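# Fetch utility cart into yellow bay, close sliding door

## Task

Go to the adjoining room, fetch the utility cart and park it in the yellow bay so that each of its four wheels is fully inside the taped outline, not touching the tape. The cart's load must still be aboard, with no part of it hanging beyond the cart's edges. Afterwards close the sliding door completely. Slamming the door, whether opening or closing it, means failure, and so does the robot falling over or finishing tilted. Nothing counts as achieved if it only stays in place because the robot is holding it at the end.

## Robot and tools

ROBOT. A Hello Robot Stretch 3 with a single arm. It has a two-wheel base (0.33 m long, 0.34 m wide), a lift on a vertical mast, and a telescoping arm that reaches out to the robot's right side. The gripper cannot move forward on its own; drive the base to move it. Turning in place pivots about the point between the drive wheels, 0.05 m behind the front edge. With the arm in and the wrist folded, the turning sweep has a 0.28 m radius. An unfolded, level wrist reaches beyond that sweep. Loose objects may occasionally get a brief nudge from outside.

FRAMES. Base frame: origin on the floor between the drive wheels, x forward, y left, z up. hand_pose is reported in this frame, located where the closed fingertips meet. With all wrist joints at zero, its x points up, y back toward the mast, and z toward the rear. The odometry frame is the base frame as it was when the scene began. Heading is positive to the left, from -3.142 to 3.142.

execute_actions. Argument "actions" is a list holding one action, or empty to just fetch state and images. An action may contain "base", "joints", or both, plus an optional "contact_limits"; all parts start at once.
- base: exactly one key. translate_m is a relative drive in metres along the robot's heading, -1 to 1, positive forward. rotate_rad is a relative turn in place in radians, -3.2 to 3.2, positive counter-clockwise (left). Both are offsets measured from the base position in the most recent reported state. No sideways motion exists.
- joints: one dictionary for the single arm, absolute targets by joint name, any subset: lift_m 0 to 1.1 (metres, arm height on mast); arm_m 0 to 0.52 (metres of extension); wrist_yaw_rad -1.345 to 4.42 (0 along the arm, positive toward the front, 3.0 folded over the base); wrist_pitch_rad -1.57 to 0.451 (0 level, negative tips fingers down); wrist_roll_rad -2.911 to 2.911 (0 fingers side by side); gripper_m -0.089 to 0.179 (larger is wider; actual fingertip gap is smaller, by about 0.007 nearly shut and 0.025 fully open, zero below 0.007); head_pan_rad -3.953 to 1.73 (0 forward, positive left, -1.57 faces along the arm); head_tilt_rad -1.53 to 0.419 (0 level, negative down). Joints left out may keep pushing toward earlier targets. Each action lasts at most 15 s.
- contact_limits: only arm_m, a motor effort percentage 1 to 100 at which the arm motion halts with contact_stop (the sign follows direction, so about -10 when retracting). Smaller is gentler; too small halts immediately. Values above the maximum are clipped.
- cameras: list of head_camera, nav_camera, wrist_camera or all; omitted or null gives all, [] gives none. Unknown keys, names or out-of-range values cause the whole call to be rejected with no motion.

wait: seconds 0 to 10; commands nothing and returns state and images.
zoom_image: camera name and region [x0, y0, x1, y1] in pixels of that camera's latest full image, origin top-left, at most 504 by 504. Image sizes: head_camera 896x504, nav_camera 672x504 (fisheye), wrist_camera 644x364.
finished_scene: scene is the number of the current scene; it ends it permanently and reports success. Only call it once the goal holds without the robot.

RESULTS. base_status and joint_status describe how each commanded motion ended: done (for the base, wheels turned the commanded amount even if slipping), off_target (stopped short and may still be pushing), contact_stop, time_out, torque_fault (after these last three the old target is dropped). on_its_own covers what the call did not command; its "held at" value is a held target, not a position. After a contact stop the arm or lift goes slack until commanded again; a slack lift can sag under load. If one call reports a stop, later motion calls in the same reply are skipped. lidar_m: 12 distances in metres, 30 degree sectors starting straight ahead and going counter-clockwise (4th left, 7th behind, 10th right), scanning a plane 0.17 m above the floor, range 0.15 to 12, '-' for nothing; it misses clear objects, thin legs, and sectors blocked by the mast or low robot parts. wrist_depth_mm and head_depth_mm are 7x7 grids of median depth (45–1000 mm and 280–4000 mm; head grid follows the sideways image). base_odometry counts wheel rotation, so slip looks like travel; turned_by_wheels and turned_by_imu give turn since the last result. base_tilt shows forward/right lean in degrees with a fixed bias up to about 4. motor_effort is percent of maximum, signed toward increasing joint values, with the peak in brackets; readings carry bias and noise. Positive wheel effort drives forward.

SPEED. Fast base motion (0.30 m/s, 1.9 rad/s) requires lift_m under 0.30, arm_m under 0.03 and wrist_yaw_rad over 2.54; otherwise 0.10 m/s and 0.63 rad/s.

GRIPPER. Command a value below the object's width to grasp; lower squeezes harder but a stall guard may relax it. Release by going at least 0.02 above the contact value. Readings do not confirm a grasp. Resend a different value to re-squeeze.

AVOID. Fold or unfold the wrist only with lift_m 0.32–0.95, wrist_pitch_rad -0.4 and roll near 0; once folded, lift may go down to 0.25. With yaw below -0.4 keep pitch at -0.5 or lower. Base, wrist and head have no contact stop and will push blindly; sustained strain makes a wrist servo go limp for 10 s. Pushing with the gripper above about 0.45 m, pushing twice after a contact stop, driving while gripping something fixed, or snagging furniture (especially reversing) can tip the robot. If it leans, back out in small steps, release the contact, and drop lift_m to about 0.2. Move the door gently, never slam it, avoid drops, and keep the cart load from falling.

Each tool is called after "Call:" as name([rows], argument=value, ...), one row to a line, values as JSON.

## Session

Call:
execute_actions(actions=[])

Scene clock: 0.00 s.
base_odometry: x=+0.000 y=+0.000 heading=+0.000 (m, m, rad; odometry frame)
turned_by_wheels: +0.000 (rad since the last result)
turned_by_imu: +0.000 (rad since the last result)
base_tilt: forward=-2.4 right=+2.4 (deg)
lidar_m: 2.41 1.44 1.17 1.15 1.22 1.38 1.36 1.16 0.90 0.88 0.93 1.36
head_depth_mm: 1946 2280 2284 2277 2314 2290 2193 / 1947 2295 2300 2314 2317 2335 2186 / 1945 2340 2335 2345 2376 2397 2175 / 1542 2335 2365 2387 2364 2388 2176 / 1946 2393 2391 2434 2416 2437 2181 / 1942 2403 2422 2427 2457 2449 2187 / 1945 2420 2442 2469 2476 2463 2174
base_status: not commanded
joint_positions: lift_m=+0.302 arm_m=+0.002 wrist_yaw_rad=+3.123 wrist_pitch_rad=-0.610 wrist_roll_rad=+0.013 gripper_m=+0.037 head_pan_rad=+0.009 head_tilt_rad=+0.007
joint_status: not commanded
motor_effort: left_wheel=+0 right_wheel=+0 lift_m=+21 arm_m=+0 wrist_yaw_rad=+0 wrist_pitch_rad=+8 wrist_roll_rad=+0 gripper_m=+1 head_pan_rad=+1 head_tilt_rad=+3 (%)
hand_pose: x=-0.0175 y=+0.0494 z=+0.2739 quat_wxyz=(+0.220, +0.681, +0.205, +0.668) (m; base frame)
wrist_depth_mm: - - - 964 916 889 840 / 841 812 - 763 755 713 703 / 688 680 673 636 618 606 592 / 592 578 567 561 541 536 511 / 518 516 - - 489 458 457 / 452 - - - - 418 405 / 409 - - - 380 373 365
pictures: head_camera (sideways: a quarter turn clockwise sets it upright), nav_camera (sideways: a quarter turn counterclockwise sets it upright), wrist_camera
Images, in order (width x height): head_camera 896x504, nav_camera 672x504, wrist_camera 644x364.

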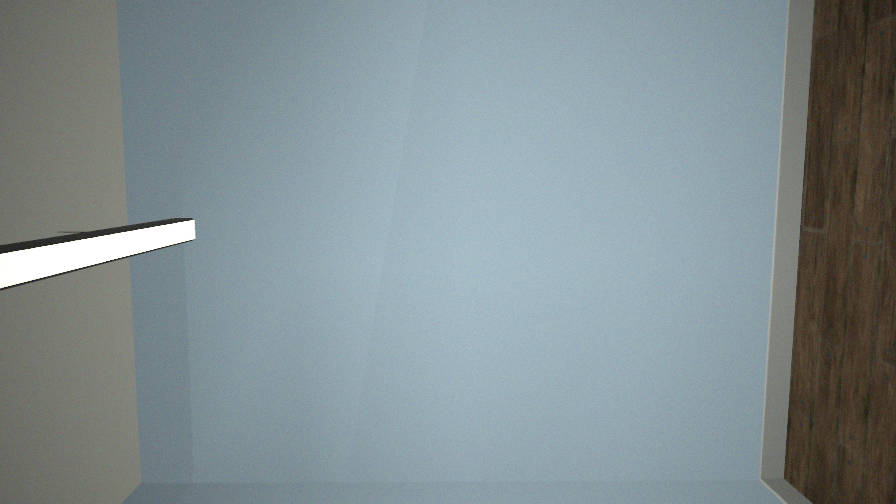

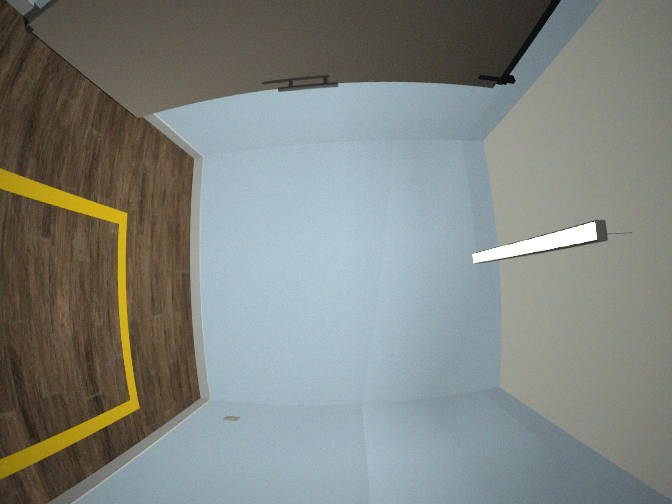

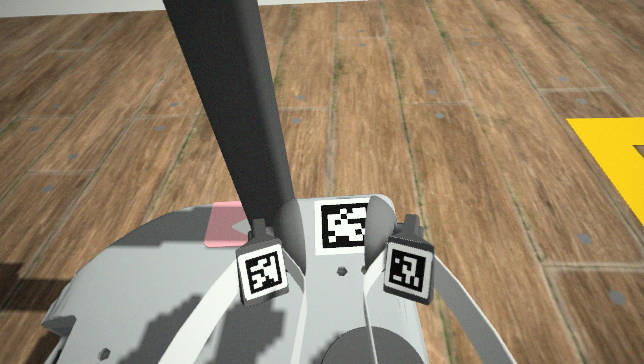

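Call:
execute_actions([
  {"joints":{"head_pan_rad":1.4,"head_tilt_rad":-0.5}},
], cameras=["head_camera","nav_camera"])

Scene clock: 4.23 s.
base_odometry: x=+0.000 y=+0.000 heading=+0.000 (m, m, rad; odometry frame)
turned_by_wheels: +0.000 (rad since the last result)
turned_by_imu: +0.000 (rad since the last result)
base_tilt: forward=-2.4 right=+2.3 (deg)
lidar_m: 2.41 1.44 1.16 1.15 1.22 1.38 1.36 1.16 0.90 0.88 0.94 1.37
head_depth_mm: 956 1035 1134 1237 1398 1500 1293 / 961 1054 1165 1295 1446 1523 1287 / 961 1044 1151 1271 1439 1557 1296 / 949 1040 1138 1266 1419 1525 1295 / 942 1032 1128 1249 1402 1522 1300 / 935 1021 1121 1233 1396 1519 1296 / 928 1017 1114 1234 1376 1509 1300
base_status: not commanded
joint_positions: lift_m=+0.302 arm_m=+0.002 wrist_yaw_rad=+3.123 wrist_pitch_rad=-0.610 wrist_roll_rad=+0.013 gripper_m=+0.037 head_pan_rad=+1.393 head_tilt_rad=-0.493
joint_status: all done
motor_effort: left_wheel=+0(0) right_wheel=+0(0) lift_m=+21(21) arm_m=+0(1) wrist_yaw_rad=+0(1) wrist_pitch_rad=+8(8) wrist_roll_rad=+0(1) gripper_m=+1(0) head_pan_rad=+6(50) head_tilt_rad=-4(36) (%)
hand_pose: x=-0.0175 y=+0.0494 z=+0.2739 quat_wxyz=(+0.220, +0.681, +0.205, +0.668) (m; base frame)
wrist_depth_mm: - - - 955 906 906 853 / 836 822 - 777 730 731 713 / 698 672 655 655 628 612 593 / 592 576 564 557 542 527 508 / 515 518 - - 482 465 460 / 457 - - - - 416 410 / 408 - - - 381 374 368
pictures: head_camera (sideways: a quarter turn clockwise sets it upright), nav_camera (sideways: a quarter turn counterclockwise sets it upright)
Images, in order (width x height): head_camera 896x504, nav_camera 672x504.

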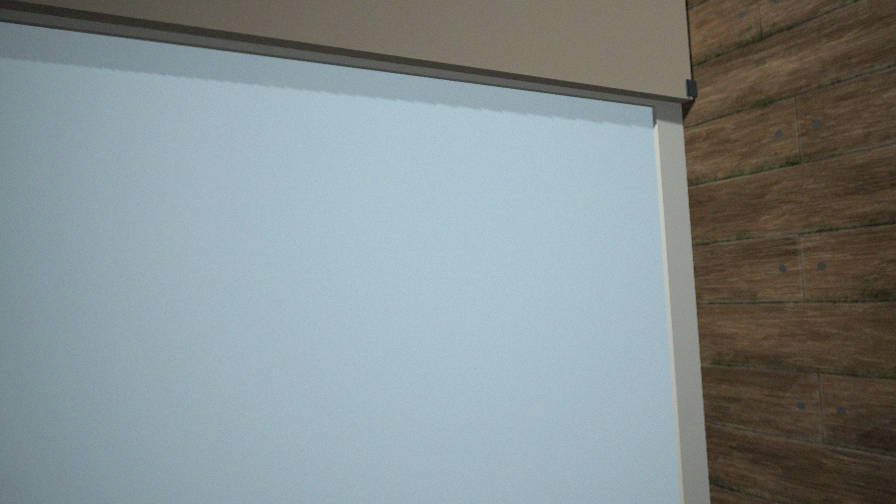

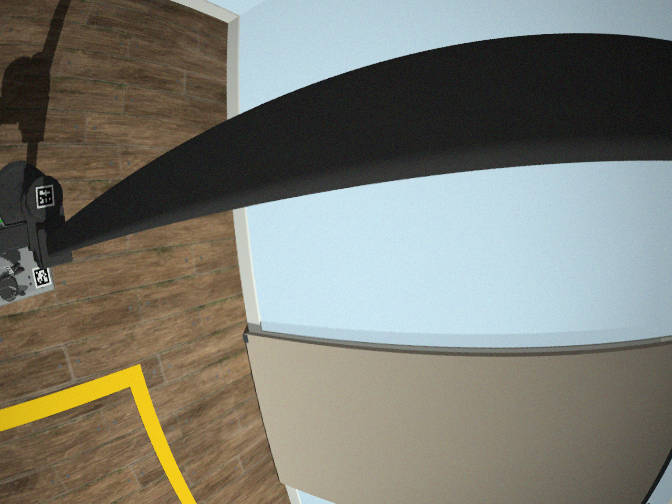

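Call:
execute_actions([
  {"joints":{"head_pan_rad":0.65,"head_tilt_rad":-0.5}},
], cameras=["head_camera","nav_camera"])

Scene clock: 14.60 s.
base_odometry: x=+0.000 y=+0.000 heading=+0.000 (m, m, rad; odometry frame)
turned_by_wheels: +0.000 (rad since the last result)
turned_by_imu: +0.000 (rad since the last result)
base_tilt: forward=-2.4 right=+2.4 (deg)
lidar_m: 2.41 1.44 1.17 1.15 1.22 1.38 1.36 1.16 0.90 0.88 0.94 1.37
head_depth_mm: 1996 2248 2492 2578 1942 1543 1285 / 1753 1940 2174 2385 1937 1540 1279 / 1478 1598 1798 2056 1935 1553 1288 / 1324 1434 1585 1763 1891 1555 1297 / 1200 1309 1419 1560 1718 1550 1291 / 1105 1188 1289 1392 1518 1562 1293 / 1016 1087 1170 1263 1377 1480 1297
base_status: not commanded
joint_positions: lift_m=+0.302 arm_m=+0.002 wrist_yaw_rad=+3.123 wrist_pitch_rad=-0.610 wrist_roll_rad=+0.013 gripper_m=+0.037 head_pan_rad=+0.657 head_tilt_rad=-0.493
joint_status: all done
motor_effort: left_wheel=+0(0) right_wheel=+0(1) lift_m=+21(21) arm_m=+0(1) wrist_yaw_rad=+0(0) wrist_pitch_rad=+8(8) wrist_roll_rad=+0(0) gripper_m=+0(0) head_pan_rad=-4(50) head_tilt_rad=-4(4) (%)
hand_pose: x=-0.0175 y=+0.0494 z=+0.2739 quat_wxyz=(+0.220, +0.681, +0.205, +0.668) (m; base frame)
wrist_depth_mm: - - - 944 933 894 852 / 839 832 - 785 745 718 707 / 700 682 669 650 635 607 585 / 593 563 563 556 547 524 513 / 508 511 - - 480 458 456 / 457 - - - - 416 406 / 403 - - - 377 368 369
pictures: head_camera (sideways: a quarter turn clockwise sets it upright), nav_camera (sideways: a quarter turn counterclockwise sets it upright)
Images, in order (width x height): head_camera 896x504, nav_camera 672x504.

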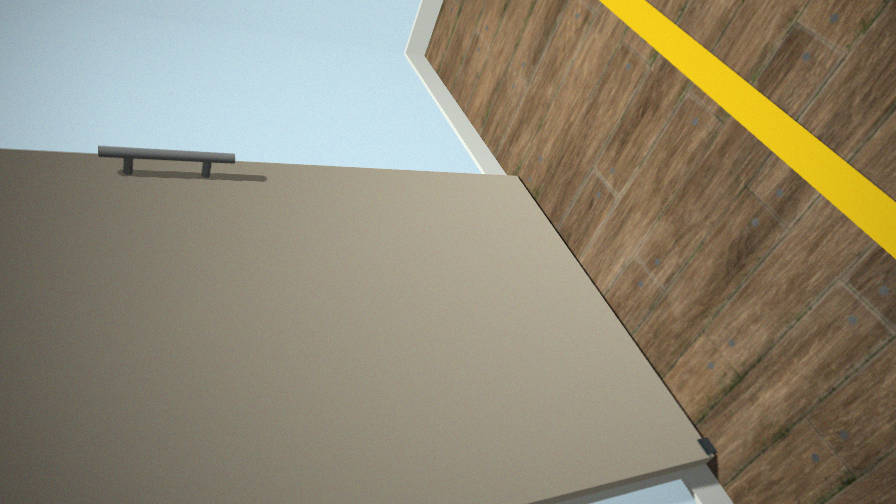

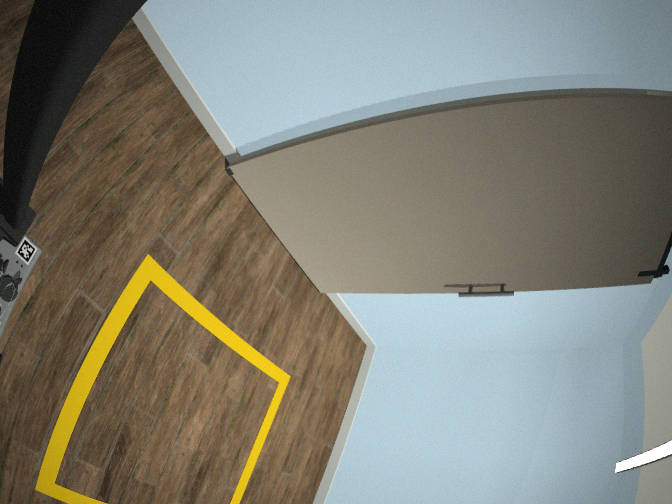

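Call:
execute_actions([
  {"base":{"rotate_rad":0.12},"joints":{"lift_m":0.28,"head_pan_rad":0.4,"head_tilt_rad":-0.5}},
], cameras=[])

Call:
execute_actions([
  {"base":{"translate_m":1.0}},
], cameras=[])

Call:
execute_actions([
  {"base":{"translate_m":0.42},"joints":{"head_pan_rad":1.3,"head_tilt_rad":-0.5}},
])

Scene clock: 31.40 s.
base_odometry: x=+0.000 y=+0.000 heading=+0.120 (m, m, rad; odometry frame)
turned_by_wheels: +0.120 (rad since the last result)
turned_by_imu: +0.121 (rad since the last result)
base_tilt: forward=-2.3 right=+2.4 (deg)
lidar_m: 2.41 1.31 1.15 1.14 1.28 1.36 1.36 1.06 0.88 0.88 0.98 1.60
head_depth_mm: 2057 2240 2441 2531 1949 1547 1293 / 2144 2366 2606 2611 1952 1556 1288 / 1873 2092 2324 2480 1972 1547 1289 / 1600 1664 1874 2067 1960 1557 1288 / 1378 1495 1600 1754 1859 1552 1288 / 1235 1325 1422 1534 1655 1561 1300 / 1119 1194 1266 1354 1453 1512 1296
base_status: done
joint_positions: lift_m=+0.281 arm_m=+0.002 wrist_yaw_rad=+3.123 wrist_pitch_rad=-0.610 wrist_roll_rad=+0.013 gripper_m=+0.037 head_pan_rad=+0.407 head_tilt_rad=-0.494
joint_status: all done
motor_effort: left_wheel=-2(7) right_wheel=+1(5) lift_m=+11(17) arm_m=+1(1) wrist_yaw_rad=+0(0) wrist_pitch_rad=+8(8) wrist_roll_rad=+0(0) gripper_m=+0(1) head_pan_rad=-5(28) head_tilt_rad=-3(3) (%)
hand_pose: x=-0.0175 y=+0.0494 z=+0.2527 quat_wxyz=(+0.221, +0.681, +0.205, +0.668) (m; base frame)
wrist_depth_mm: - - - 920 869 845 822 / 805 775 - 718 705 692 663 / 644 641 614 605 584 572 562 / 561 555 554 538 514 496 487 / 489 - - - 459 439 431 / 440 - - - - 391 387 / - - - - 360 357 347
pictures: none
No camera images: the call's "cameras" was empty. Leave "cameras" out to get every camera's image.

Scene clock: 36.50 s.
base_odometry: x=+0.993 y=+0.119 heading=+0.120 (m, m, rad; odometry frame)
turned_by_wheels: +0.000 (rad since the last result)
turned_by_imu: -0.001 (rad since the last result)
base_tilt: forward=-2.4 right=+2.4 (deg)
lidar_m: 1.43 1.15 0.90 0.89 1.00 1.72 2.33 1.30 1.08 1.08 1.21 1.44
head_depth_mm: 1220 1314 1425 1533 1697 1542 1281 / 1293 1395 1524 1672 1813 1550 1280 / 1376 1496 1639 1811 1890 1560 1289 / 1358 1479 1624 1796 1880 1550 1286 / 1197 1304 1394 1525 1664 1553 1291 / 1075 1152 1243 1320 1439 1499 1297 / 978 1033 1106 1183 1258 1299 1296
base_status: done
joint_positions: lift_m=+0.281 arm_m=+0.002 wrist_yaw_rad=+3.123 wrist_pitch_rad=-0.610 wrist_roll_rad=+0.013 gripper_m=+0.037 head_pan_rad=+0.407 head_tilt_rad=-0.495
joint_status: not commanded
motor_effort: left_wheel=-2(6) right_wheel=+2(6) lift_m=+11(12) arm_m=+1(1) wrist_yaw_rad=+0(0) wrist_pitch_rad=+8(8) wrist_roll_rad=+0(0) gripper_m=+1(0) head_pan_rad=-4(5) head_tilt_rad=-3(4) (%)
hand_pose: x=-0.0175 y=+0.0494 z=+0.2527 quat_wxyz=(+0.221, +0.681, +0.205, +0.668) (m; base frame)
wrist_depth_mm: - - - 866 857 816 785 / 811 796 - 726 713 694 667 / 660 639 633 616 600 579 575 / 558 551 566 540 510 496 482 / 492 - - - 450 437 428 / 444 - - - - 391 384 / - - - - 357 355 349
pictures: none
No camera images: the call's "cameras" was empty. Leave "cameras" out to get every camera's image.

Scene clock: 39.70 s.
base_odometry: x=+1.410 y=+0.170 heading=+0.120 (m, m, rad; odometry frame)
turned_by_wheels: +0.000 (rad since the last result)
turned_by_imu: +0.000 (rad since the last result)
base_tilt: forward=-2.3 right=+2.4 (deg)
lidar_m: 1.02 1.05 0.81 0.81 0.91 1.57 2.64 1.40 1.16 1.16 1.24 1.03
head_depth_mm: 717 786 864 966 1082 1248 1283 / 713 781 856 960 1074 1232 1278 / 694 764 843 935 1049 1219 1294 / 657 699 780 876 989 1124 1255 / 653 711 782 870 982 1120 1243 / 649 709 779 862 977 1105 1240 / 646 703 773 857 961 1098 1236
base_status: done
joint_positions: lift_m=+0.281 arm_m=+0.002 wrist_yaw_rad=+3.123 wrist_pitch_rad=-0.610 wrist_roll_rad=+0.013 gripper_m=+0.037 head_pan_rad=+1.293 head_tilt_rad=-0.495
joint_status: all done
motor_effort: left_wheel=-2(6) right_wheel=+2(6) lift_m=+11(11) arm_m=+0(1) wrist_yaw_rad=+0(1) wrist_pitch_rad=+8(8) wrist_roll_rad=+0(0) gripper_m=+0(0) head_pan_rad=+5(50) head_tilt_rad=-3(2) (%)
hand_pose: x=-0.0175 y=+0.0494 z=+0.2527 quat_wxyz=(+0.221, +0.681, +0.205, +0.668) (m; base frame)
wrist_depth_mm: 951 902 - 850 807 784 760 / 832 782 - 738 703 693 658 / 667 647 636 614 600 583 564 / 553 556 558 534 515 505 490 / 487 - - - 450 438 431 / 439 - - - - 390 390 / - - - - 358 357 348
pictures: head_camera (sideways: a quarter turn clockwise sets it upright), nav_camera (sideways: a quarter turn counterclockwise sets it upright), wrist_camera
Images, in order (width x height): head_camera 896x504, nav_camera 672x504, wrist_camera 644x364.

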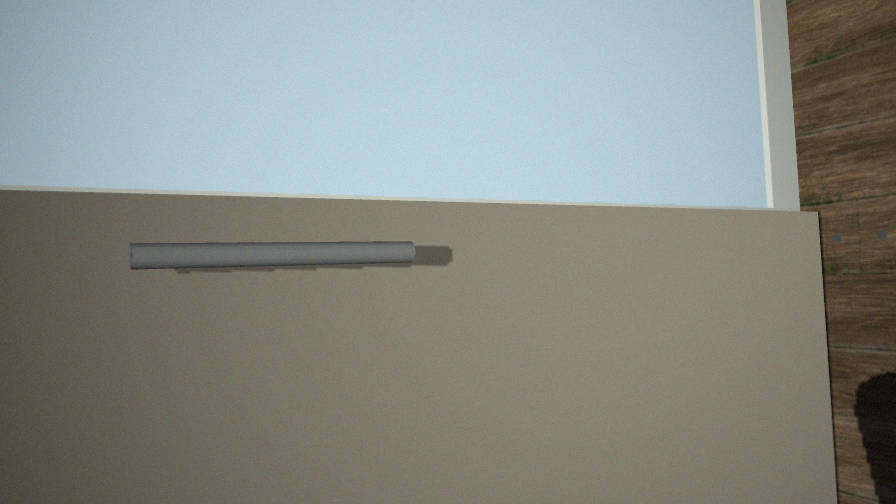

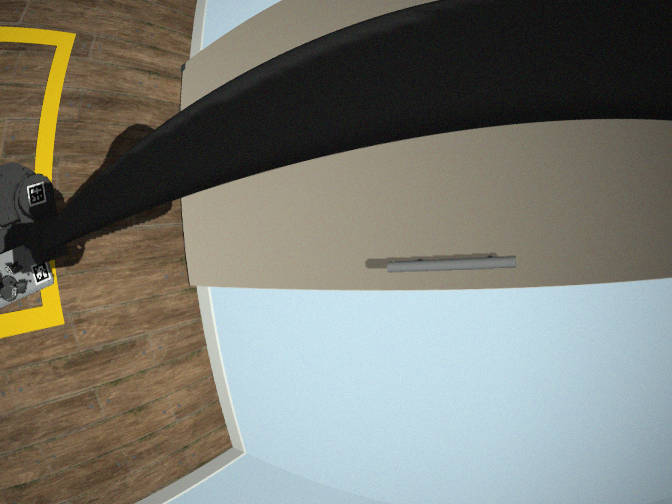

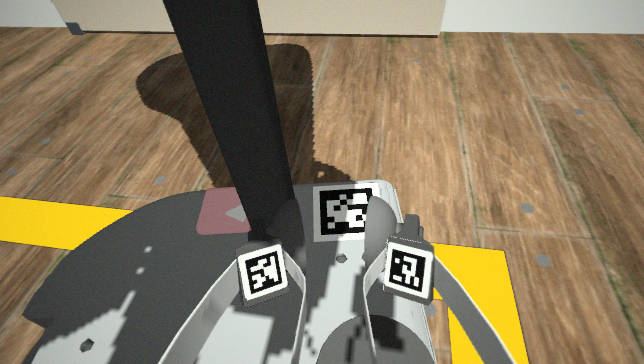

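Call:
execute_actions([
  {"base":{"rotate_rad":2.92},"joints":{"head_pan_rad":-1.57,"head_tilt_rad":-0.3}},
], cameras=[])

Call:
execute_actions([
  {"joints":{"lift_m":0.7,"wrist_pitch_rad":-0.4,"wrist_roll_rad":0}},
], cameras=[])

Call:
execute_actions([
  {"joints":{"wrist_yaw_rad":0,"gripper_m":0.1,"arm_m":0.15}},
])

Scene clock: 47.33 s.
base_odometry: x=+1.410 y=+0.170 heading=+3.039 (m, m, rad; odometry frame)
turned_by_wheels: +2.920 (rad since the last result)
turned_by_imu: +2.925 (rad since the last result)
base_tilt: forward=-2.4 right=+2.3 (deg)
lidar_m: 2.74 1.71 1.22 1.16 1.19 1.08 1.02 1.05 0.91 0.81 0.83 1.11
head_depth_mm: 724 768 816 873 934 1012 1091 / 723 764 814 867 937 1006 1089 / 672 711 751 808 875 957 1044 / 670 710 761 806 868 932 1012 / 669 710 759 804 866 933 1013 / 669 708 753 806 864 930 1009 / 667 710 753 808 864 928 1007
base_status: done
joint_positions: lift_m=+0.281 arm_m=+0.002 wrist_yaw_rad=+3.123 wrist_pitch_rad=-0.610 wrist_roll_rad=+0.013 gripper_m=+0.037 head_pan_rad=-1.563 head_tilt_rad=-0.309
joint_status: all done
motor_effort: left_wheel=-1(7) right_wheel=+2(8) lift_m=+12(11) arm_m=+0(0) wrist_yaw_rad=+1(0) wrist_pitch_rad=+8(8) wrist_roll_rad=+0(0) gripper_m=+0(1) head_pan_rad=-4(51) head_tilt_rad=+6(29) (%)
hand_pose: x=-0.0175 y=+0.0493 z=+0.2527 quat_wxyz=(+0.221, +0.681, +0.205, +0.668) (m; base frame)
wrist_depth_mm: - - - 922 858 842 812 / 800 792 - 736 699 681 668 / 656 646 624 623 597 584 567 / 563 547 548 547 515 487 491 / 485 - - - 448 443 430 / 441 - - - - 393 388 / - - - - 361 349 350
pictures: none
No camera images: the call's "cameras" was empty. Leave "cameras" out to get every camera's image.

Scene clock: 52.00 s.
base_odometry: x=+1.410 y=+0.170 heading=+3.039 (m, m, rad; odometry frame)
turned_by_wheels: +0.000 (rad since the last result)
turned_by_imu: +0.000 (rad since the last result)
base_tilt: forward=-2.3 right=+2.3 (deg)
lidar_m: 2.75 1.72 1.22 1.16 1.19 1.08 1.02 1.05 0.91 0.81 0.83 1.11
head_depth_mm: 723 767 814 874 931 1006 1092 / 724 767 815 870 931 1003 1090 / 671 711 750 809 876 957 1042 / 670 711 758 808 864 935 1015 / 669 713 755 806 865 929 1016 / 670 707 754 804 864 932 1010 / 669 709 754 807 867 930 1014
base_status: not commanded
joint_positions: lift_m=+0.699 arm_m=+0.002 wrist_yaw_rad=+3.123 wrist_pitch_rad=-0.419 wrist_roll_rad=+0.004 gripper_m=+0.037 head_pan_rad=-1.563 head_tilt_rad=-0.309
joint_status: all done
motor_effort: left_wheel=-2(2) right_wheel=+2(2) lift_m=+30(30) arm_m=+0(1) wrist_yaw_rad=+0(0) wrist_pitch_rad=+11(14) wrist_roll_rad=-2(2) gripper_m=+0(0) head_pan_rad=-2(5) head_tilt_rad=+6(5) (%)
hand_pose: x=-0.0170 y=+0.0775 z=+0.7120 quat_wxyz=(+0.154, +0.694, +0.140, +0.689) (m; base frame)
wrist_depth_mm: - - - - - - - / - - - - - - - / - - - - - - - / - - - - - - - / - - - - - - - / - - - 936 895 928 942 / 880 869 855 840 832 798 811
pictures: none
No camera images: the call's "cameras" was empty. Leave "cameras" out to get every camera's image.

Scene clock: 54.57 s.
base_odometry: x=+1.410 y=+0.170 heading=+3.039 (m, m, rad; odometry frame)
turned_by_wheels: +0.000 (rad since the last result)
turned_by_imu: +0.000 (rad since the last result)
base_tilt: forward=-2.4 right=+2.4 (deg)
lidar_m: 2.75 1.71 1.22 1.16 1.19 1.08 1.02 1.05 0.91 0.81 0.83 1.11
head_depth_mm: 724 765 816 869 931 1007 1094 / 721 768 815 870 933 1005 1085 / 672 714 749 806 873 959 1032 / 670 709 756 807 865 933 1005 / 669 710 756 806 862 931 1011 / 670 710 755 805 865 929 1007 / 668 706 750 806 861 927 1011
base_status: not commanded
joint_positions: lift_m=+0.699 arm_m=+0.150 wrist_yaw_rad=+0.002 wrist_pitch_rad=-0.419 wrist_roll_rad=+0.002 gripper_m=+0.100 head_pan_rad=-1.563 head_tilt_rad=-0.309
joint_status: all done
motor_effort: left_wheel=-2(2) right_wheel=+2(1) lift_m=+30(29) arm_m=+4(4) wrist_yaw_rad=-2(1) wrist_pitch_rad=+12(12) wrist_roll_rad=-1(2) gripper_m=+0(93) head_pan_rad=-4(3) head_tilt_rad=+6(5) (%)
hand_pose: x=-0.0211 y=-0.5190 z=+0.7120 quat_wxyz=(+0.691, +0.148, -0.692, -0.147) (m; base frame)
wrist_depth_mm: 370 373 375 384 434 435 446 / 405 404 410 418 479 479 490 / 451 449 451 456 536 529 548 / 494 503 511 518 591 592 611 / 561 576 560 585 673 660 680 / 666 635 681 662 776 797 790 / 759 766 778 774 820 818 793
pictures: head_camera (sideways: a quarter turn clockwise sets it upright), nav_camera (sideways: a quarter turn counterclockwise sets it upright), wrist_camera
Images, in order (width x height): head_camera 896x504, nav_camera 672x504, wrist_camera 644x364.

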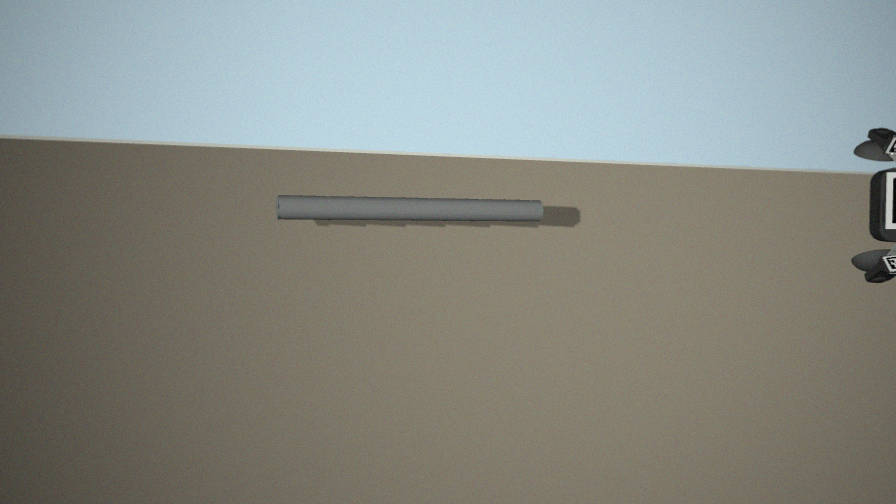

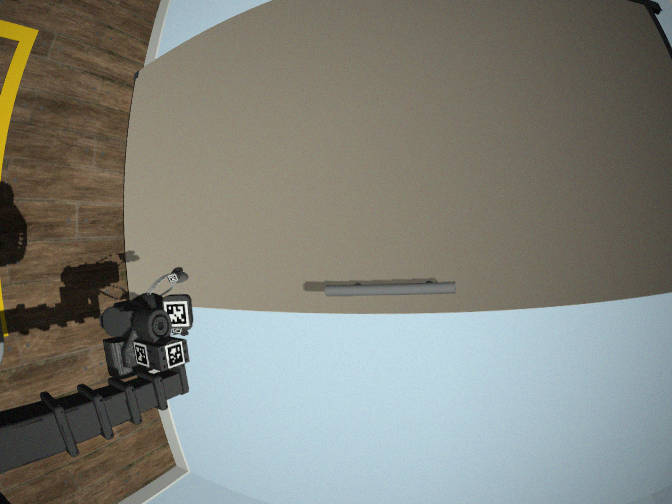

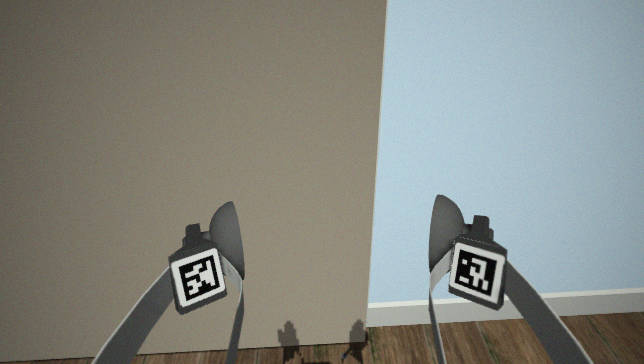

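Call:
execute_actions([
  {"joints":{"lift_m":0.92,"wrist_pitch_rad":0,"arm_m":0.27,"head_tilt_rad":-0.2}},
], cameras=["head_camera","wrist_camera"])

Scene clock: 64.70 s.
base_odometry: x=+1.410 y=+0.170 heading=+3.039 (m, m, rad; odometry frame)
turned_by_wheels: +0.000 (rad since the last result)
turned_by_imu: +0.001 (rad since the last result)
base_tilt: forward=-2.3 right=+2.4 (deg)
lidar_m: 2.75 1.72 1.22 1.16 1.19 1.08 1.02 1.05 0.91 0.81 0.83 1.11
head_depth_mm: 739 773 808 843 882 - 991 / 743 774 807 846 875 - 988 / 687 720 752 786 815 - 939 / 691 717 751 784 819 870 912 / 687 716 750 785 824 864 913 / 687 715 748 782 823 865 914 / 687 714 746 780 821 862 910
base_status: not commanded
joint_positions: lift_m=+0.919 arm_m=+0.270 wrist_yaw_rad=+0.001 wrist_pitch_rad=-0.022 wrist_roll_rad=+0.002 gripper_m=+0.100 head_pan_rad=-1.563 head_tilt_rad=-0.211
joint_status: all done
motor_effort: left_wheel=-2(2) right_wheel=+2(2) lift_m=+30(30) arm_m=+3(5) wrist_yaw_rad=-2(2) wrist_pitch_rad=+13(14) wrist_roll_rad=-1(1) gripper_m=+1(1) head_pan_rad=-5(2) head_tilt_rad=+7(18) (%)
hand_pose: x=-0.0212 y=-0.6704 z=+1.0285 quat_wxyz=(+0.707, +0.008, -0.707, -0.008) (m; base frame)
wrist_depth_mm: 271 273 272 272 326 330 333 / 280 280 281 281 335 340 337 / 291 294 294 294 346 353 355 / 302 305 307 304 364 368 370 / 315 319 313 314 326 382 389 / 333 331 334 331 396 405 404 / 347 346 345 349 409 415 419
pictures: head_camera (sideways: a quarter turn clockwise sets it upright), wrist_camera
Images, in order (width x height): head_camera 896x504, wrist_camera 644x364.

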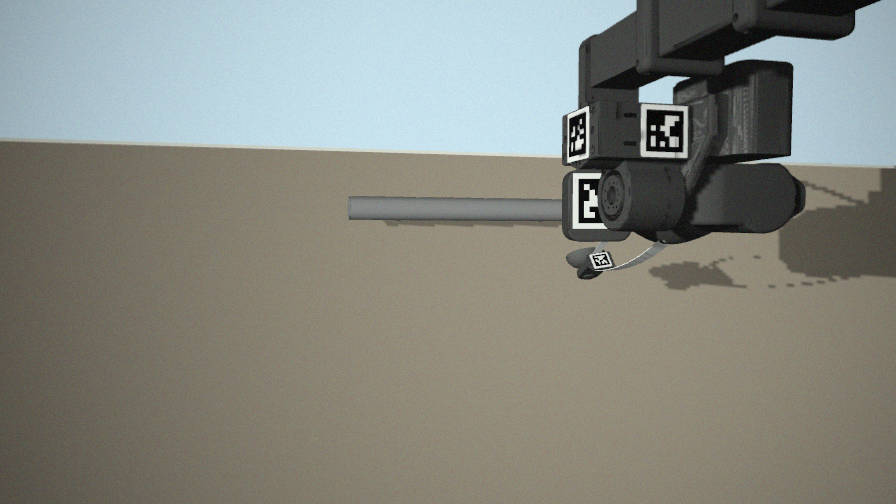

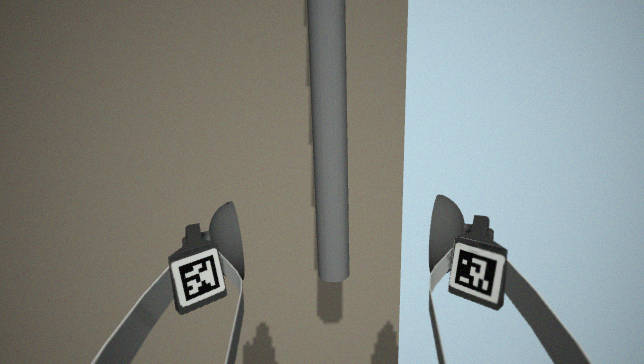

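Call:
execute_actions([
  {"joints":{"arm_m":0.35,"lift_m":0.90},"contact_limits":{"arm_m":15}},
], cameras=["wrist_camera"])

Call:
execute_actions([
  {"joints":{"gripper_m":0.07},"base":{"translate_m":0.3}},
])

Scene clock: 69.03 s.
base_odometry: x=+1.410 y=+0.170 heading=+3.039 (m, m, rad; odometry frame)
turned_by_wheels: +0.000 (rad since the last result)
turned_by_imu: +0.000 (rad since the last result)
base_tilt: forward=-2.4 right=+2.4 (deg)
lidar_m: 2.74 1.71 1.22 1.16 1.19 1.08 1.02 1.05 0.91 0.81 0.83 1.11
head_depth_mm: 743 774 808 848 881 - 996 / 739 774 809 847 875 946 982 / 688 720 750 785 810 - 931 / 687 714 749 784 817 868 914 / 686 718 748 784 821 865 911 / 686 716 749 782 823 869 912 / 688 716 747 781 820 861 909
base_status: not commanded
joint_positions: lift_m=+0.901 arm_m=+0.350 wrist_yaw_rad=+0.001 wrist_pitch_rad=-0.021 wrist_roll_rad=+0.002 gripper_m=+0.100 head_pan_rad=-1.563 head_tilt_rad=-0.211
joint_status: all done
motor_effort: left_wheel=-2(2) right_wheel=+2(2) lift_m=+12(26) arm_m=+4(3) wrist_yaw_rad=-1(1) wrist_pitch_rad=+13(13) wrist_roll_rad=-1(1) gripper_m=+1(0) head_pan_rad=-4(3) head_tilt_rad=+7(6) (%)
contact_limits: arm_m 15 (drawing in: default 24, maximum 40; extending or still: default 35, maximum 56)
hand_pose: x=-0.0212 y=-0.7504 z=+1.0097 quat_wxyz=(+0.707, +0.008, -0.707, -0.008) (m; base frame)
wrist_depth_mm: 198 200 200 141 203 254 254 / 205 207 207 146 211 265 265 / 214 215 217 153 218 275 274 / 222 222 224 160 226 287 286 / 229 232 231 171 237 295 300 / 239 243 246 241 249 314 311 / 250 252 254 254 262 326 329
pictures: wrist_camera
Images, in order (width x height): wrist_camera 644x364.

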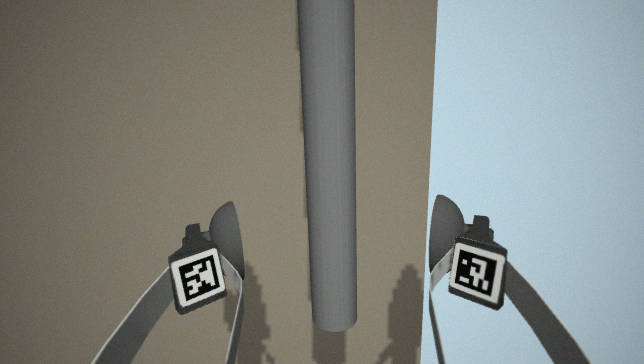

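Scene clock: 73.77 s.
base_odometry: x=+1.111 y=+0.200 heading=+3.039 (m, m, rad; odometry frame)
turned_by_wheels: +0.000 (rad since the last result)
turned_by_imu: -0.048 (rad since the last result)
base_tilt: forward=-2.3 right=+2.4 (deg)
lidar_m: 2.45 1.84 1.26 1.18 1.20 1.40 1.32 1.33 0.91 0.79 0.81 1.04
head_depth_mm: 3062 3326 3377 936 944 - 1024 / 681 714 745 788 828 1882 1528 / 679 707 737 764 796 - 898 / 673 703 734 770 804 846 893 / 669 701 727 762 800 841 884 / 666 694 726 758 795 836 879 / 661 689 720 753 793 830 872
base_status: done
joint_positions: lift_m=+0.901 arm_m=+0.350 wrist_yaw_rad=-0.157 wrist_pitch_rad=-0.023 wrist_roll_rad=+0.002 gripper_m=+0.070 head_pan_rad=-1.563 head_tilt_rad=-0.211
joint_status: all done
on_its_own: wrist_yaw_rad is held at -0.144, not at your +0.000, by its stall guard, which is not easing now; wrist_yaw_rad is at rest, and its effort (+16) is outside its rest range (-12 to +12)
motor_effort: left_wheel=-2(18) right_wheel=+3(35) lift_m=+12(11) arm_m=+4(4) wrist_yaw_rad=+16(98) wrist_pitch_rad=+14(15) wrist_roll_rad=-1(1) gripper_m=-4(90) head_pan_rad=-3(4) head_tilt_rad=+6(7) (%)
hand_pose: x=-0.0613 y=-0.7472 z=+1.0093 quat_wxyz=(+0.704, -0.047, -0.706, -0.064) (m; base frame)
wrist_depth_mm: 168 175 184 195 140 341 288 / 172 180 191 201 146 346 297 / 179 187 198 210 152 354 316 / 183 194 204 217 158 358 344 / 190 200 209 227 160 363 365 / 197 206 226 235 169 350 381 / 203 212 230 247 265 404 407
pictures: head_camera (sideways: a quarter turn clockwise sets it upright), nav_camera (sideways: a quarter turn counterclockwise sets it upright), wrist_camera
Images, in order (width x height): head_camera 896x504, nav_camera 672x504, wrist_camera 644x364.

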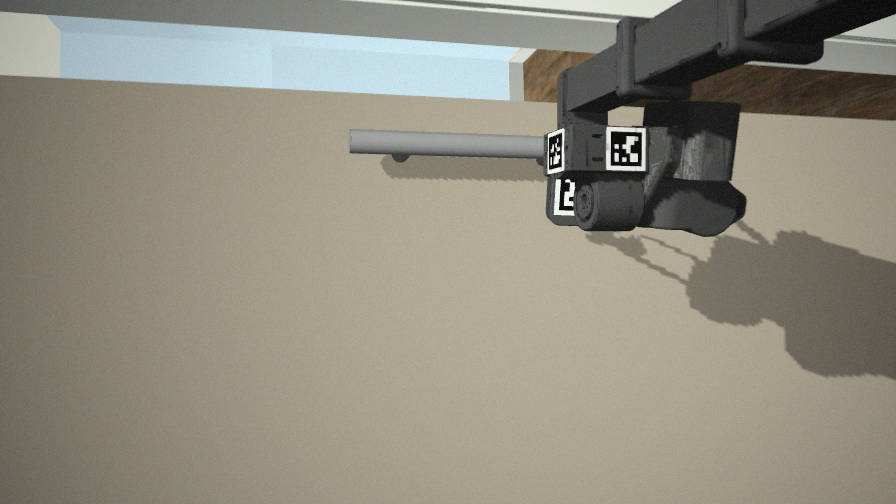

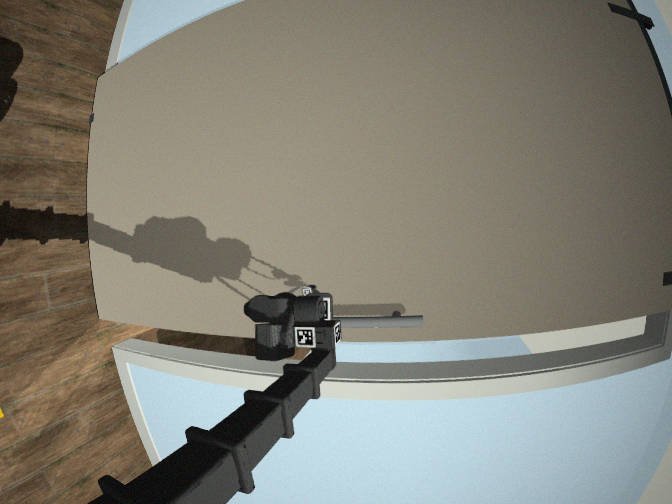

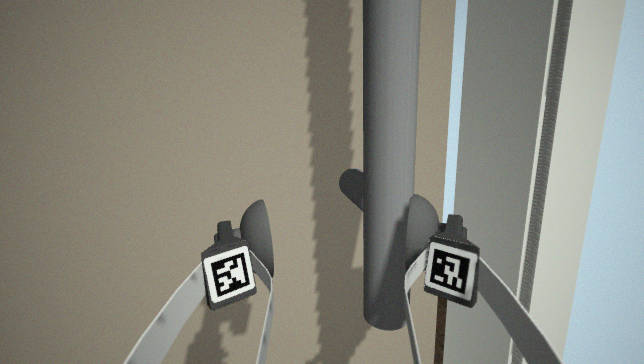

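Call:
execute_actions([
  {"joints":{"wrist_yaw_rad":-0.1},"base":{"rotate_rad":0.048}},
], cameras=["wrist_camera"])

Scene clock: 90.77 s.
base_odometry: x=+1.111 y=+0.200 heading=+3.086 (m, m, rad; odometry frame)
turned_by_wheels: +0.047 (rad since the last result)
turned_by_imu: +0.032 (rad since the last result)
base_tilt: forward=-2.4 right=+2.4 (deg)
lidar_m: 2.45 1.78 1.24 1.18 1.20 1.39 1.31 1.28 0.91 0.79 0.81 1.07
head_depth_mm: 3219 3335 3457 3627 2844 - 1107 / 675 706 741 773 823 1886 1479 / 673 702 737 764 792 - 896 / 672 701 732 771 805 845 893 / 671 700 734 765 805 843 886 / 669 700 730 763 801 842 887 / 666 697 727 761 798 839 885
base_status: rotate_rad off_target (by the wheels' count: +0.0472 of +0.0480)
joint_positions: lift_m=+0.901 arm_m=+0.350 wrist_yaw_rad=-0.150 wrist_pitch_rad=-0.026 wrist_roll_rad=+0.002 gripper_m=+0.070 head_pan_rad=-1.563 head_tilt_rad=-0.211
joint_status: wrist_yaw_rad off_target (ended at -0.150, target -0.100)
on_its_own: wrist_yaw_rad is at rest, and its effort (+64) is outside its rest range (-12 to +12)
motor_effort: left_wheel=-9(18) right_wheel=+14(34) lift_m=+11(11) arm_m=+5(6) wrist_yaw_rad=+64(97) wrist_pitch_rad=+16(16) wrist_roll_rad=-1(1) gripper_m=-11(19) head_pan_rad=-4(5) head_tilt_rad=+6(6) (%)
hand_pose: x=-0.0596 y=-0.7473 z=+1.0086 quat_wxyz=(+0.704, -0.044, -0.706, -0.062) (m; base frame)
wrist_depth_mm: 168 175 183 192 139 359 282 / 175 180 189 197 143 360 293 / 179 187 196 206 149 388 303 / 185 192 205 214 155 397 315 / 191 200 210 223 159 383 329 / 199 207 225 234 168 371 344 / 207 216 229 243 259 443 382
pictures: wrist_camera
Images, in order (width x height): wrist_camera 644x364.

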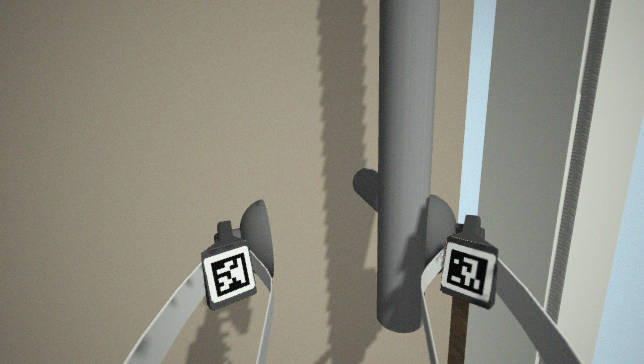

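Call:
execute_actions([
  {"joints":{"wrist_yaw_rad":-0.15,"gripper_m":0.11},"base":{"translate_m":-0.03}},
], cameras=[])

Call:
execute_actions([
  {"joints":{"arm_m":0.02}},
], cameras=[])

Call:
execute_actions([
  {"joints":{"wrist_yaw_rad":1.25,"gripper_m":0.08},"base":{"rotate_rad":0.70}},
], cameras=["nav_camera"])

Scene clock: 107.97 s.
base_odometry: x=+1.141 y=+0.199 heading=+3.086 (m, m, rad; odometry frame)
turned_by_wheels: +0.000 (rad since the last result)
turned_by_imu: +0.001 (rad since the last result)
base_tilt: forward=-2.3 right=+2.4 (deg)
lidar_m: 2.49 1.78 1.24 1.17 1.20 1.36 1.28 1.29 0.91 0.80 0.81 1.07
head_depth_mm: 3064 3318 3474 935 934 - 1013 / 685 715 3413 3612 3136 1951 1576 / 677 706 732 766 790 - 897 / 674 703 733 769 803 849 895 / 671 698 731 765 806 843 890 / 672 699 728 764 801 843 887 / 670 697 727 762 802 841 884
base_status: done
joint_positions: lift_m=+0.901 arm_m=+0.350 wrist_yaw_rad=-0.152 wrist_pitch_rad=-0.023 wrist_roll_rad=+0.002 gripper_m=+0.110 head_pan_rad=-1.563 head_tilt_rad=-0.211
joint_status: all done
motor_effort: left_wheel=+0(7) right_wheel=+0(3) lift_m=+11(11) arm_m=+4(5) wrist_yaw_rad=+3(26) wrist_pitch_rad=+14(15) wrist_roll_rad=-1(1) gripper_m=+0(92) head_pan_rad=-5(4) head_tilt_rad=+6(7) (%)
hand_pose: x=-0.0601 y=-0.7474 z=+1.0094 quat_wxyz=(+0.704, -0.045, -0.706, -0.062) (m; base frame)
wrist_depth_mm: 169 175 183 134 202 343 276 / 175 182 190 140 209 346 288 / 180 187 197 147 221 352 297 / 186 195 204 155 228 360 314 / 194 201 214 219 235 339 339 / 202 206 222 226 249 355 362 / 208 220 229 239 259 379 387
pictures: none
No camera images: the call's "cameras" was empty. Leave "cameras" out to get every camera's image.

Scene clock: 111.60 s.
base_odometry: x=+1.141 y=+0.199 heading=+3.086 (m, m, rad; odometry frame)
turned_by_wheels: +0.000 (rad since the last result)
turned_by_imu: +0.000 (rad since the last result)
base_tilt: forward=-2.3 right=+2.4 (deg)
lidar_m: 2.48 1.77 1.24 1.17 1.20 1.36 1.28 1.28 0.90 0.79 0.81 1.07
head_depth_mm: 3040 3296 3460 935 937 944 997 / 686 716 3385 3597 2709 2020 1626 / 675 703 735 766 797 855 890 / 675 702 736 771 807 848 903 / 672 703 734 765 803 845 892 / 672 700 730 765 802 839 891 / 670 695 727 764 796 842 887
base_status: not commanded
joint_positions: lift_m=+0.901 arm_m=+0.020 wrist_yaw_rad=-0.151 wrist_pitch_rad=-0.022 wrist_roll_rad=+0.002 gripper_m=+0.110 head_pan_rad=-1.563 head_tilt_rad=-0.211
joint_status: all done
motor_effort: left_wheel=+0(0) right_wheel=+0(1) lift_m=+12(11) arm_m=-3(4) wrist_yaw_rad=+1(3) wrist_pitch_rad=+13(14) wrist_roll_rad=-1(1) gripper_m=+0(0) head_pan_rad=-4(4) head_tilt_rad=+6(6) (%)
hand_pose: x=-0.0598 y=-0.4180 z=+1.0096 quat_wxyz=(+0.704, -0.045, -0.706, -0.061) (m; base frame)
wrist_depth_mm: 442 455 474 499 584 617 649 / 455 472 491 524 611 624 675 / 466 484 504 537 642 664 700 / 481 502 527 561 669 681 733 / 503 525 555 578 692 740 752 / 515 524 579 609 725 760 805 / 538 562 587 629 761 789 874
pictures: none
No camera images: the call's "cameras" was empty. Leave "cameras" out to get every camera's image.

Scene clock: 113.87 s.
base_odometry: x=+1.141 y=+0.199 heading=-2.497 (m, m, rad; odometry frame)
turned_by_wheels: +0.700 (rad since the last result)
turned_by_imu: +0.703 (rad since the last result)
base_tilt: forward=-2.4 right=+2.4 (deg)
lidar_m: 1.50 1.19 1.17 1.27 1.30 1.29 1.09 0.80 0.79 0.86 1.38 2.49
head_depth_mm: 704 728 755 786 817 845 882 / 755 780 811 849 879 917 961 / 807 838 874 913 954 1006 1051 / 871 912 946 994 1049 1104 1161 / 947 990 1041 1094 1158 1215 1306 / 1113 1168 1232 1307 1384 1479 1523 / 1226 1303 1382 1472 1576 1686 1628
base_status: done
joint_positions: lift_m=+0.901 arm_m=+0.020 wrist_yaw_rad=+1.249 wrist_pitch_rad=-0.022 wrist_roll_rad=+0.002 gripper_m=+0.080 head_pan_rad=-1.563 head_tilt_rad=-0.211
joint_status: all done
motor_effort: left_wheel=-2(5) right_wheel=+2(5) lift_m=+11(11) arm_m=-2(3) wrist_yaw_rad=+2(3) wrist_pitch_rad=+13(14) wrist_roll_rad=-1(1) gripper_m=+0(93) head_pan_rad=-4(4) head_tilt_rad=+7(7) (%)
hand_pose: x=+0.2211 y=-0.2462 z=+1.0096 quat_wxyz=(+0.578, +0.420, -0.569, +0.407) (m; base frame)
wrist_depth_mm: - - - - - - - / - - - - - - - / - - - - - - - / - - - - - - - / - - - - - - - / - - - - - - - / - - - - - - -
pictures: nav_camera (sideways: a quarter turn counterclockwise sets it upright)
Images, in order (width x height): nav_camera 672x504.

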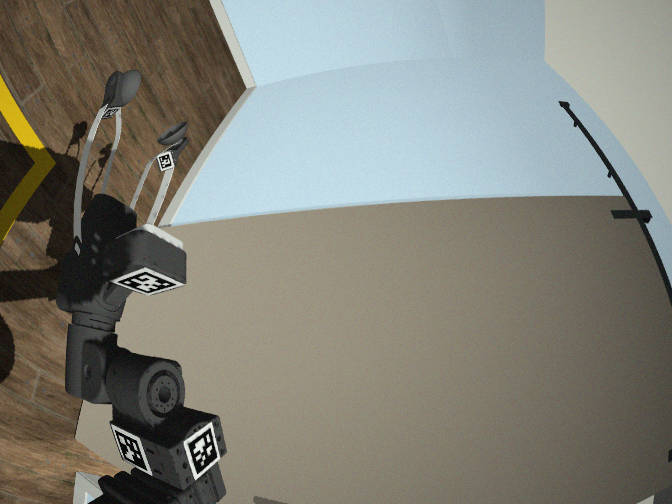

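Call:
execute_actions([
  {"base":{"translate_m":-0.74},"joints":{"head_pan_rad":-0.5,"head_tilt_rad":-0.3}},
], cameras=[])

Call:
execute_actions([
  {"base":{"rotate_rad":-0.685}},
])

Scene clock: 124.93 s.
base_odometry: x=+1.733 y=+0.643 heading=-2.497 (m, m, rad; odometry frame)
turned_by_wheels: +0.000 (rad since the last result)
turned_by_imu: +0.003 (rad since the last result)
base_tilt: forward=-2.3 right=+2.4 (deg)
lidar_m: 2.06 1.64 1.62 0.88 0.70 0.69 0.52 0.41 0.41 0.44 0.58 2.90
head_depth_mm: 2552 2606 2478 2373 2260 1818 1474 / 2611 2732 2881 3087 2577 1912 1562 / 2651 2836 2969 3157 2569 1905 1497 / 2709 2836 3007 3235 2588 1899 1498 / 2744 2872 3081 3301 2602 1897 1494 / 2768 2918 3141 3324 2627 1904 1496 / 2846 2992 3144 3294 2636 1911 1498
base_status: done
joint_positions: lift_m=+0.901 arm_m=+0.020 wrist_yaw_rad=+1.249 wrist_pitch_rad=-0.022 wrist_roll_rad=+0.002 gripper_m=+0.080 head_pan_rad=-0.507 head_tilt_rad=-0.296
joint_status: all done
motor_effort: left_wheel=-2(6) right_wheel=+3(2) lift_m=+11(11) arm_m=-3(2) wrist_yaw_rad=+2(2) wrist_pitch_rad=+13(13) wrist_roll_rad=-1(1) gripper_m=+1(0) head_pan_rad=+6(50) head_tilt_rad=-2(14) (%)
hand_pose: x=+0.2211 y=-0.2462 z=+1.0096 quat_wxyz=(+0.578, +0.420, -0.569, +0.407) (m; base frame)
wrist_depth_mm: - - - - - - 541 / - - - - - - 533 / - - - - - - 516 / - - - - - - 514 / - - - - - - 504 / - - - - - 895 495 / - - - - - - 485
pictures: none
No camera images: the call's "cameras" was empty. Leave "cameras" out to get every camera's image.

Scene clock: 127.00 s.
base_odometry: x=+1.733 y=+0.643 heading=+3.101 (m, m, rad; odometry frame)
turned_by_wheels: -0.685 (rad since the last result)
turned_by_imu: -0.687 (rad since the last result)
base_tilt: forward=-2.3 right=+2.4 (deg)
lidar_m: 1.19 2.39 1.70 1.62 1.03 0.73 0.69 0.61 0.43 0.41 0.42 0.54
head_depth_mm: 3621 3723 3963 3901 2600 1911 1485 / 432 457 483 517 559 1691 1504 / 484 509 533 562 594 642 689 / 567 600 641 683 733 787 861 / 680 730 789 852 931 1035 1152 / 852 935 1026 1136 1287 1492 1459 / 1141 1290 1727 2028 2255 1913 1501
base_status: done
joint_positions: lift_m=+0.901 arm_m=+0.020 wrist_yaw_rad=+1.249 wrist_pitch_rad=-0.022 wrist_roll_rad=+0.002 gripper_m=+0.080 head_pan_rad=-0.507 head_tilt_rad=-0.296
joint_status: not commanded
motor_effort: left_wheel=+2(5) right_wheel=-3(5) lift_m=+11(11) arm_m=-2(3) wrist_yaw_rad=+1(2) wrist_pitch_rad=+13(13) wrist_roll_rad=-1(1) gripper_m=-1(0) head_pan_rad=+4(6) head_tilt_rad=-2(2) (%)
hand_pose: x=+0.2211 y=-0.2462 z=+1.0096 quat_wxyz=(+0.578, +0.420, -0.569, +0.407) (m; base frame)
wrist_depth_mm: - - - 378 - 216 174 / - - - 390 - 223 181 / - - - 412 - 226 185 / - - - 424 - 230 188 / - - - 509 - 235 190 / - - - 534 - 226 195 / - - - 570 - 261 198
pictures: head_camera (sideways: a quarter turn clockwise sets it upright), nav_camera (sideways: a quarter turn counterclockwise sets it upright), wrist_camera
Images, in order (width x height): head_camera 896x504, nav_camera 672x504, wrist_camera 644x364.

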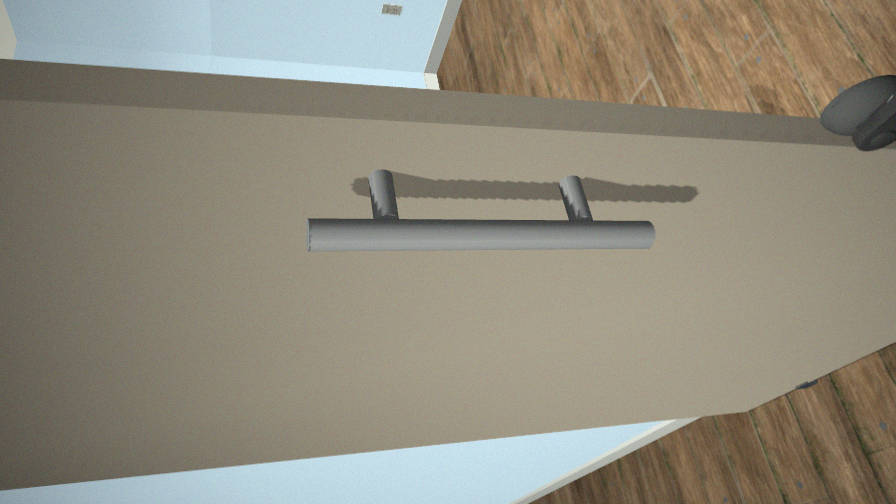

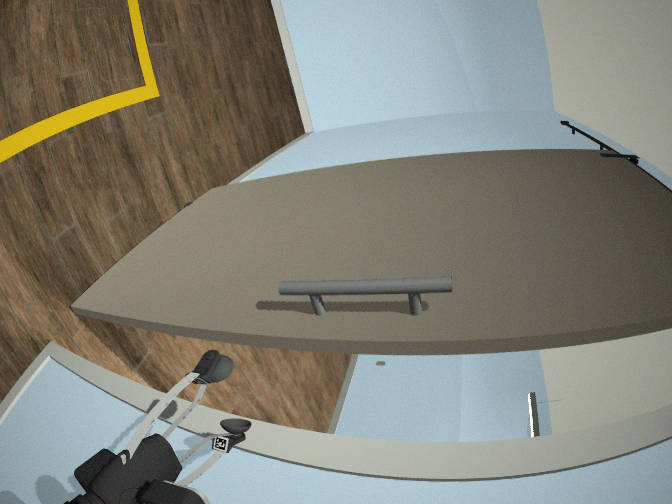

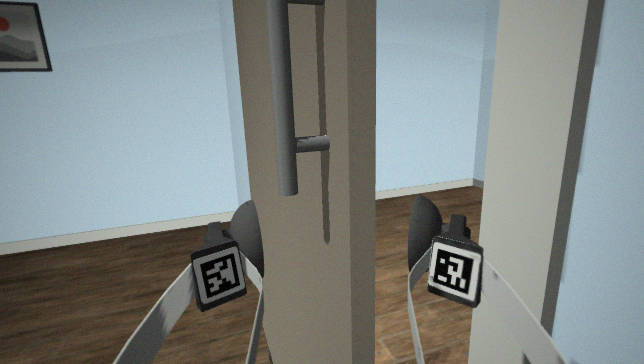

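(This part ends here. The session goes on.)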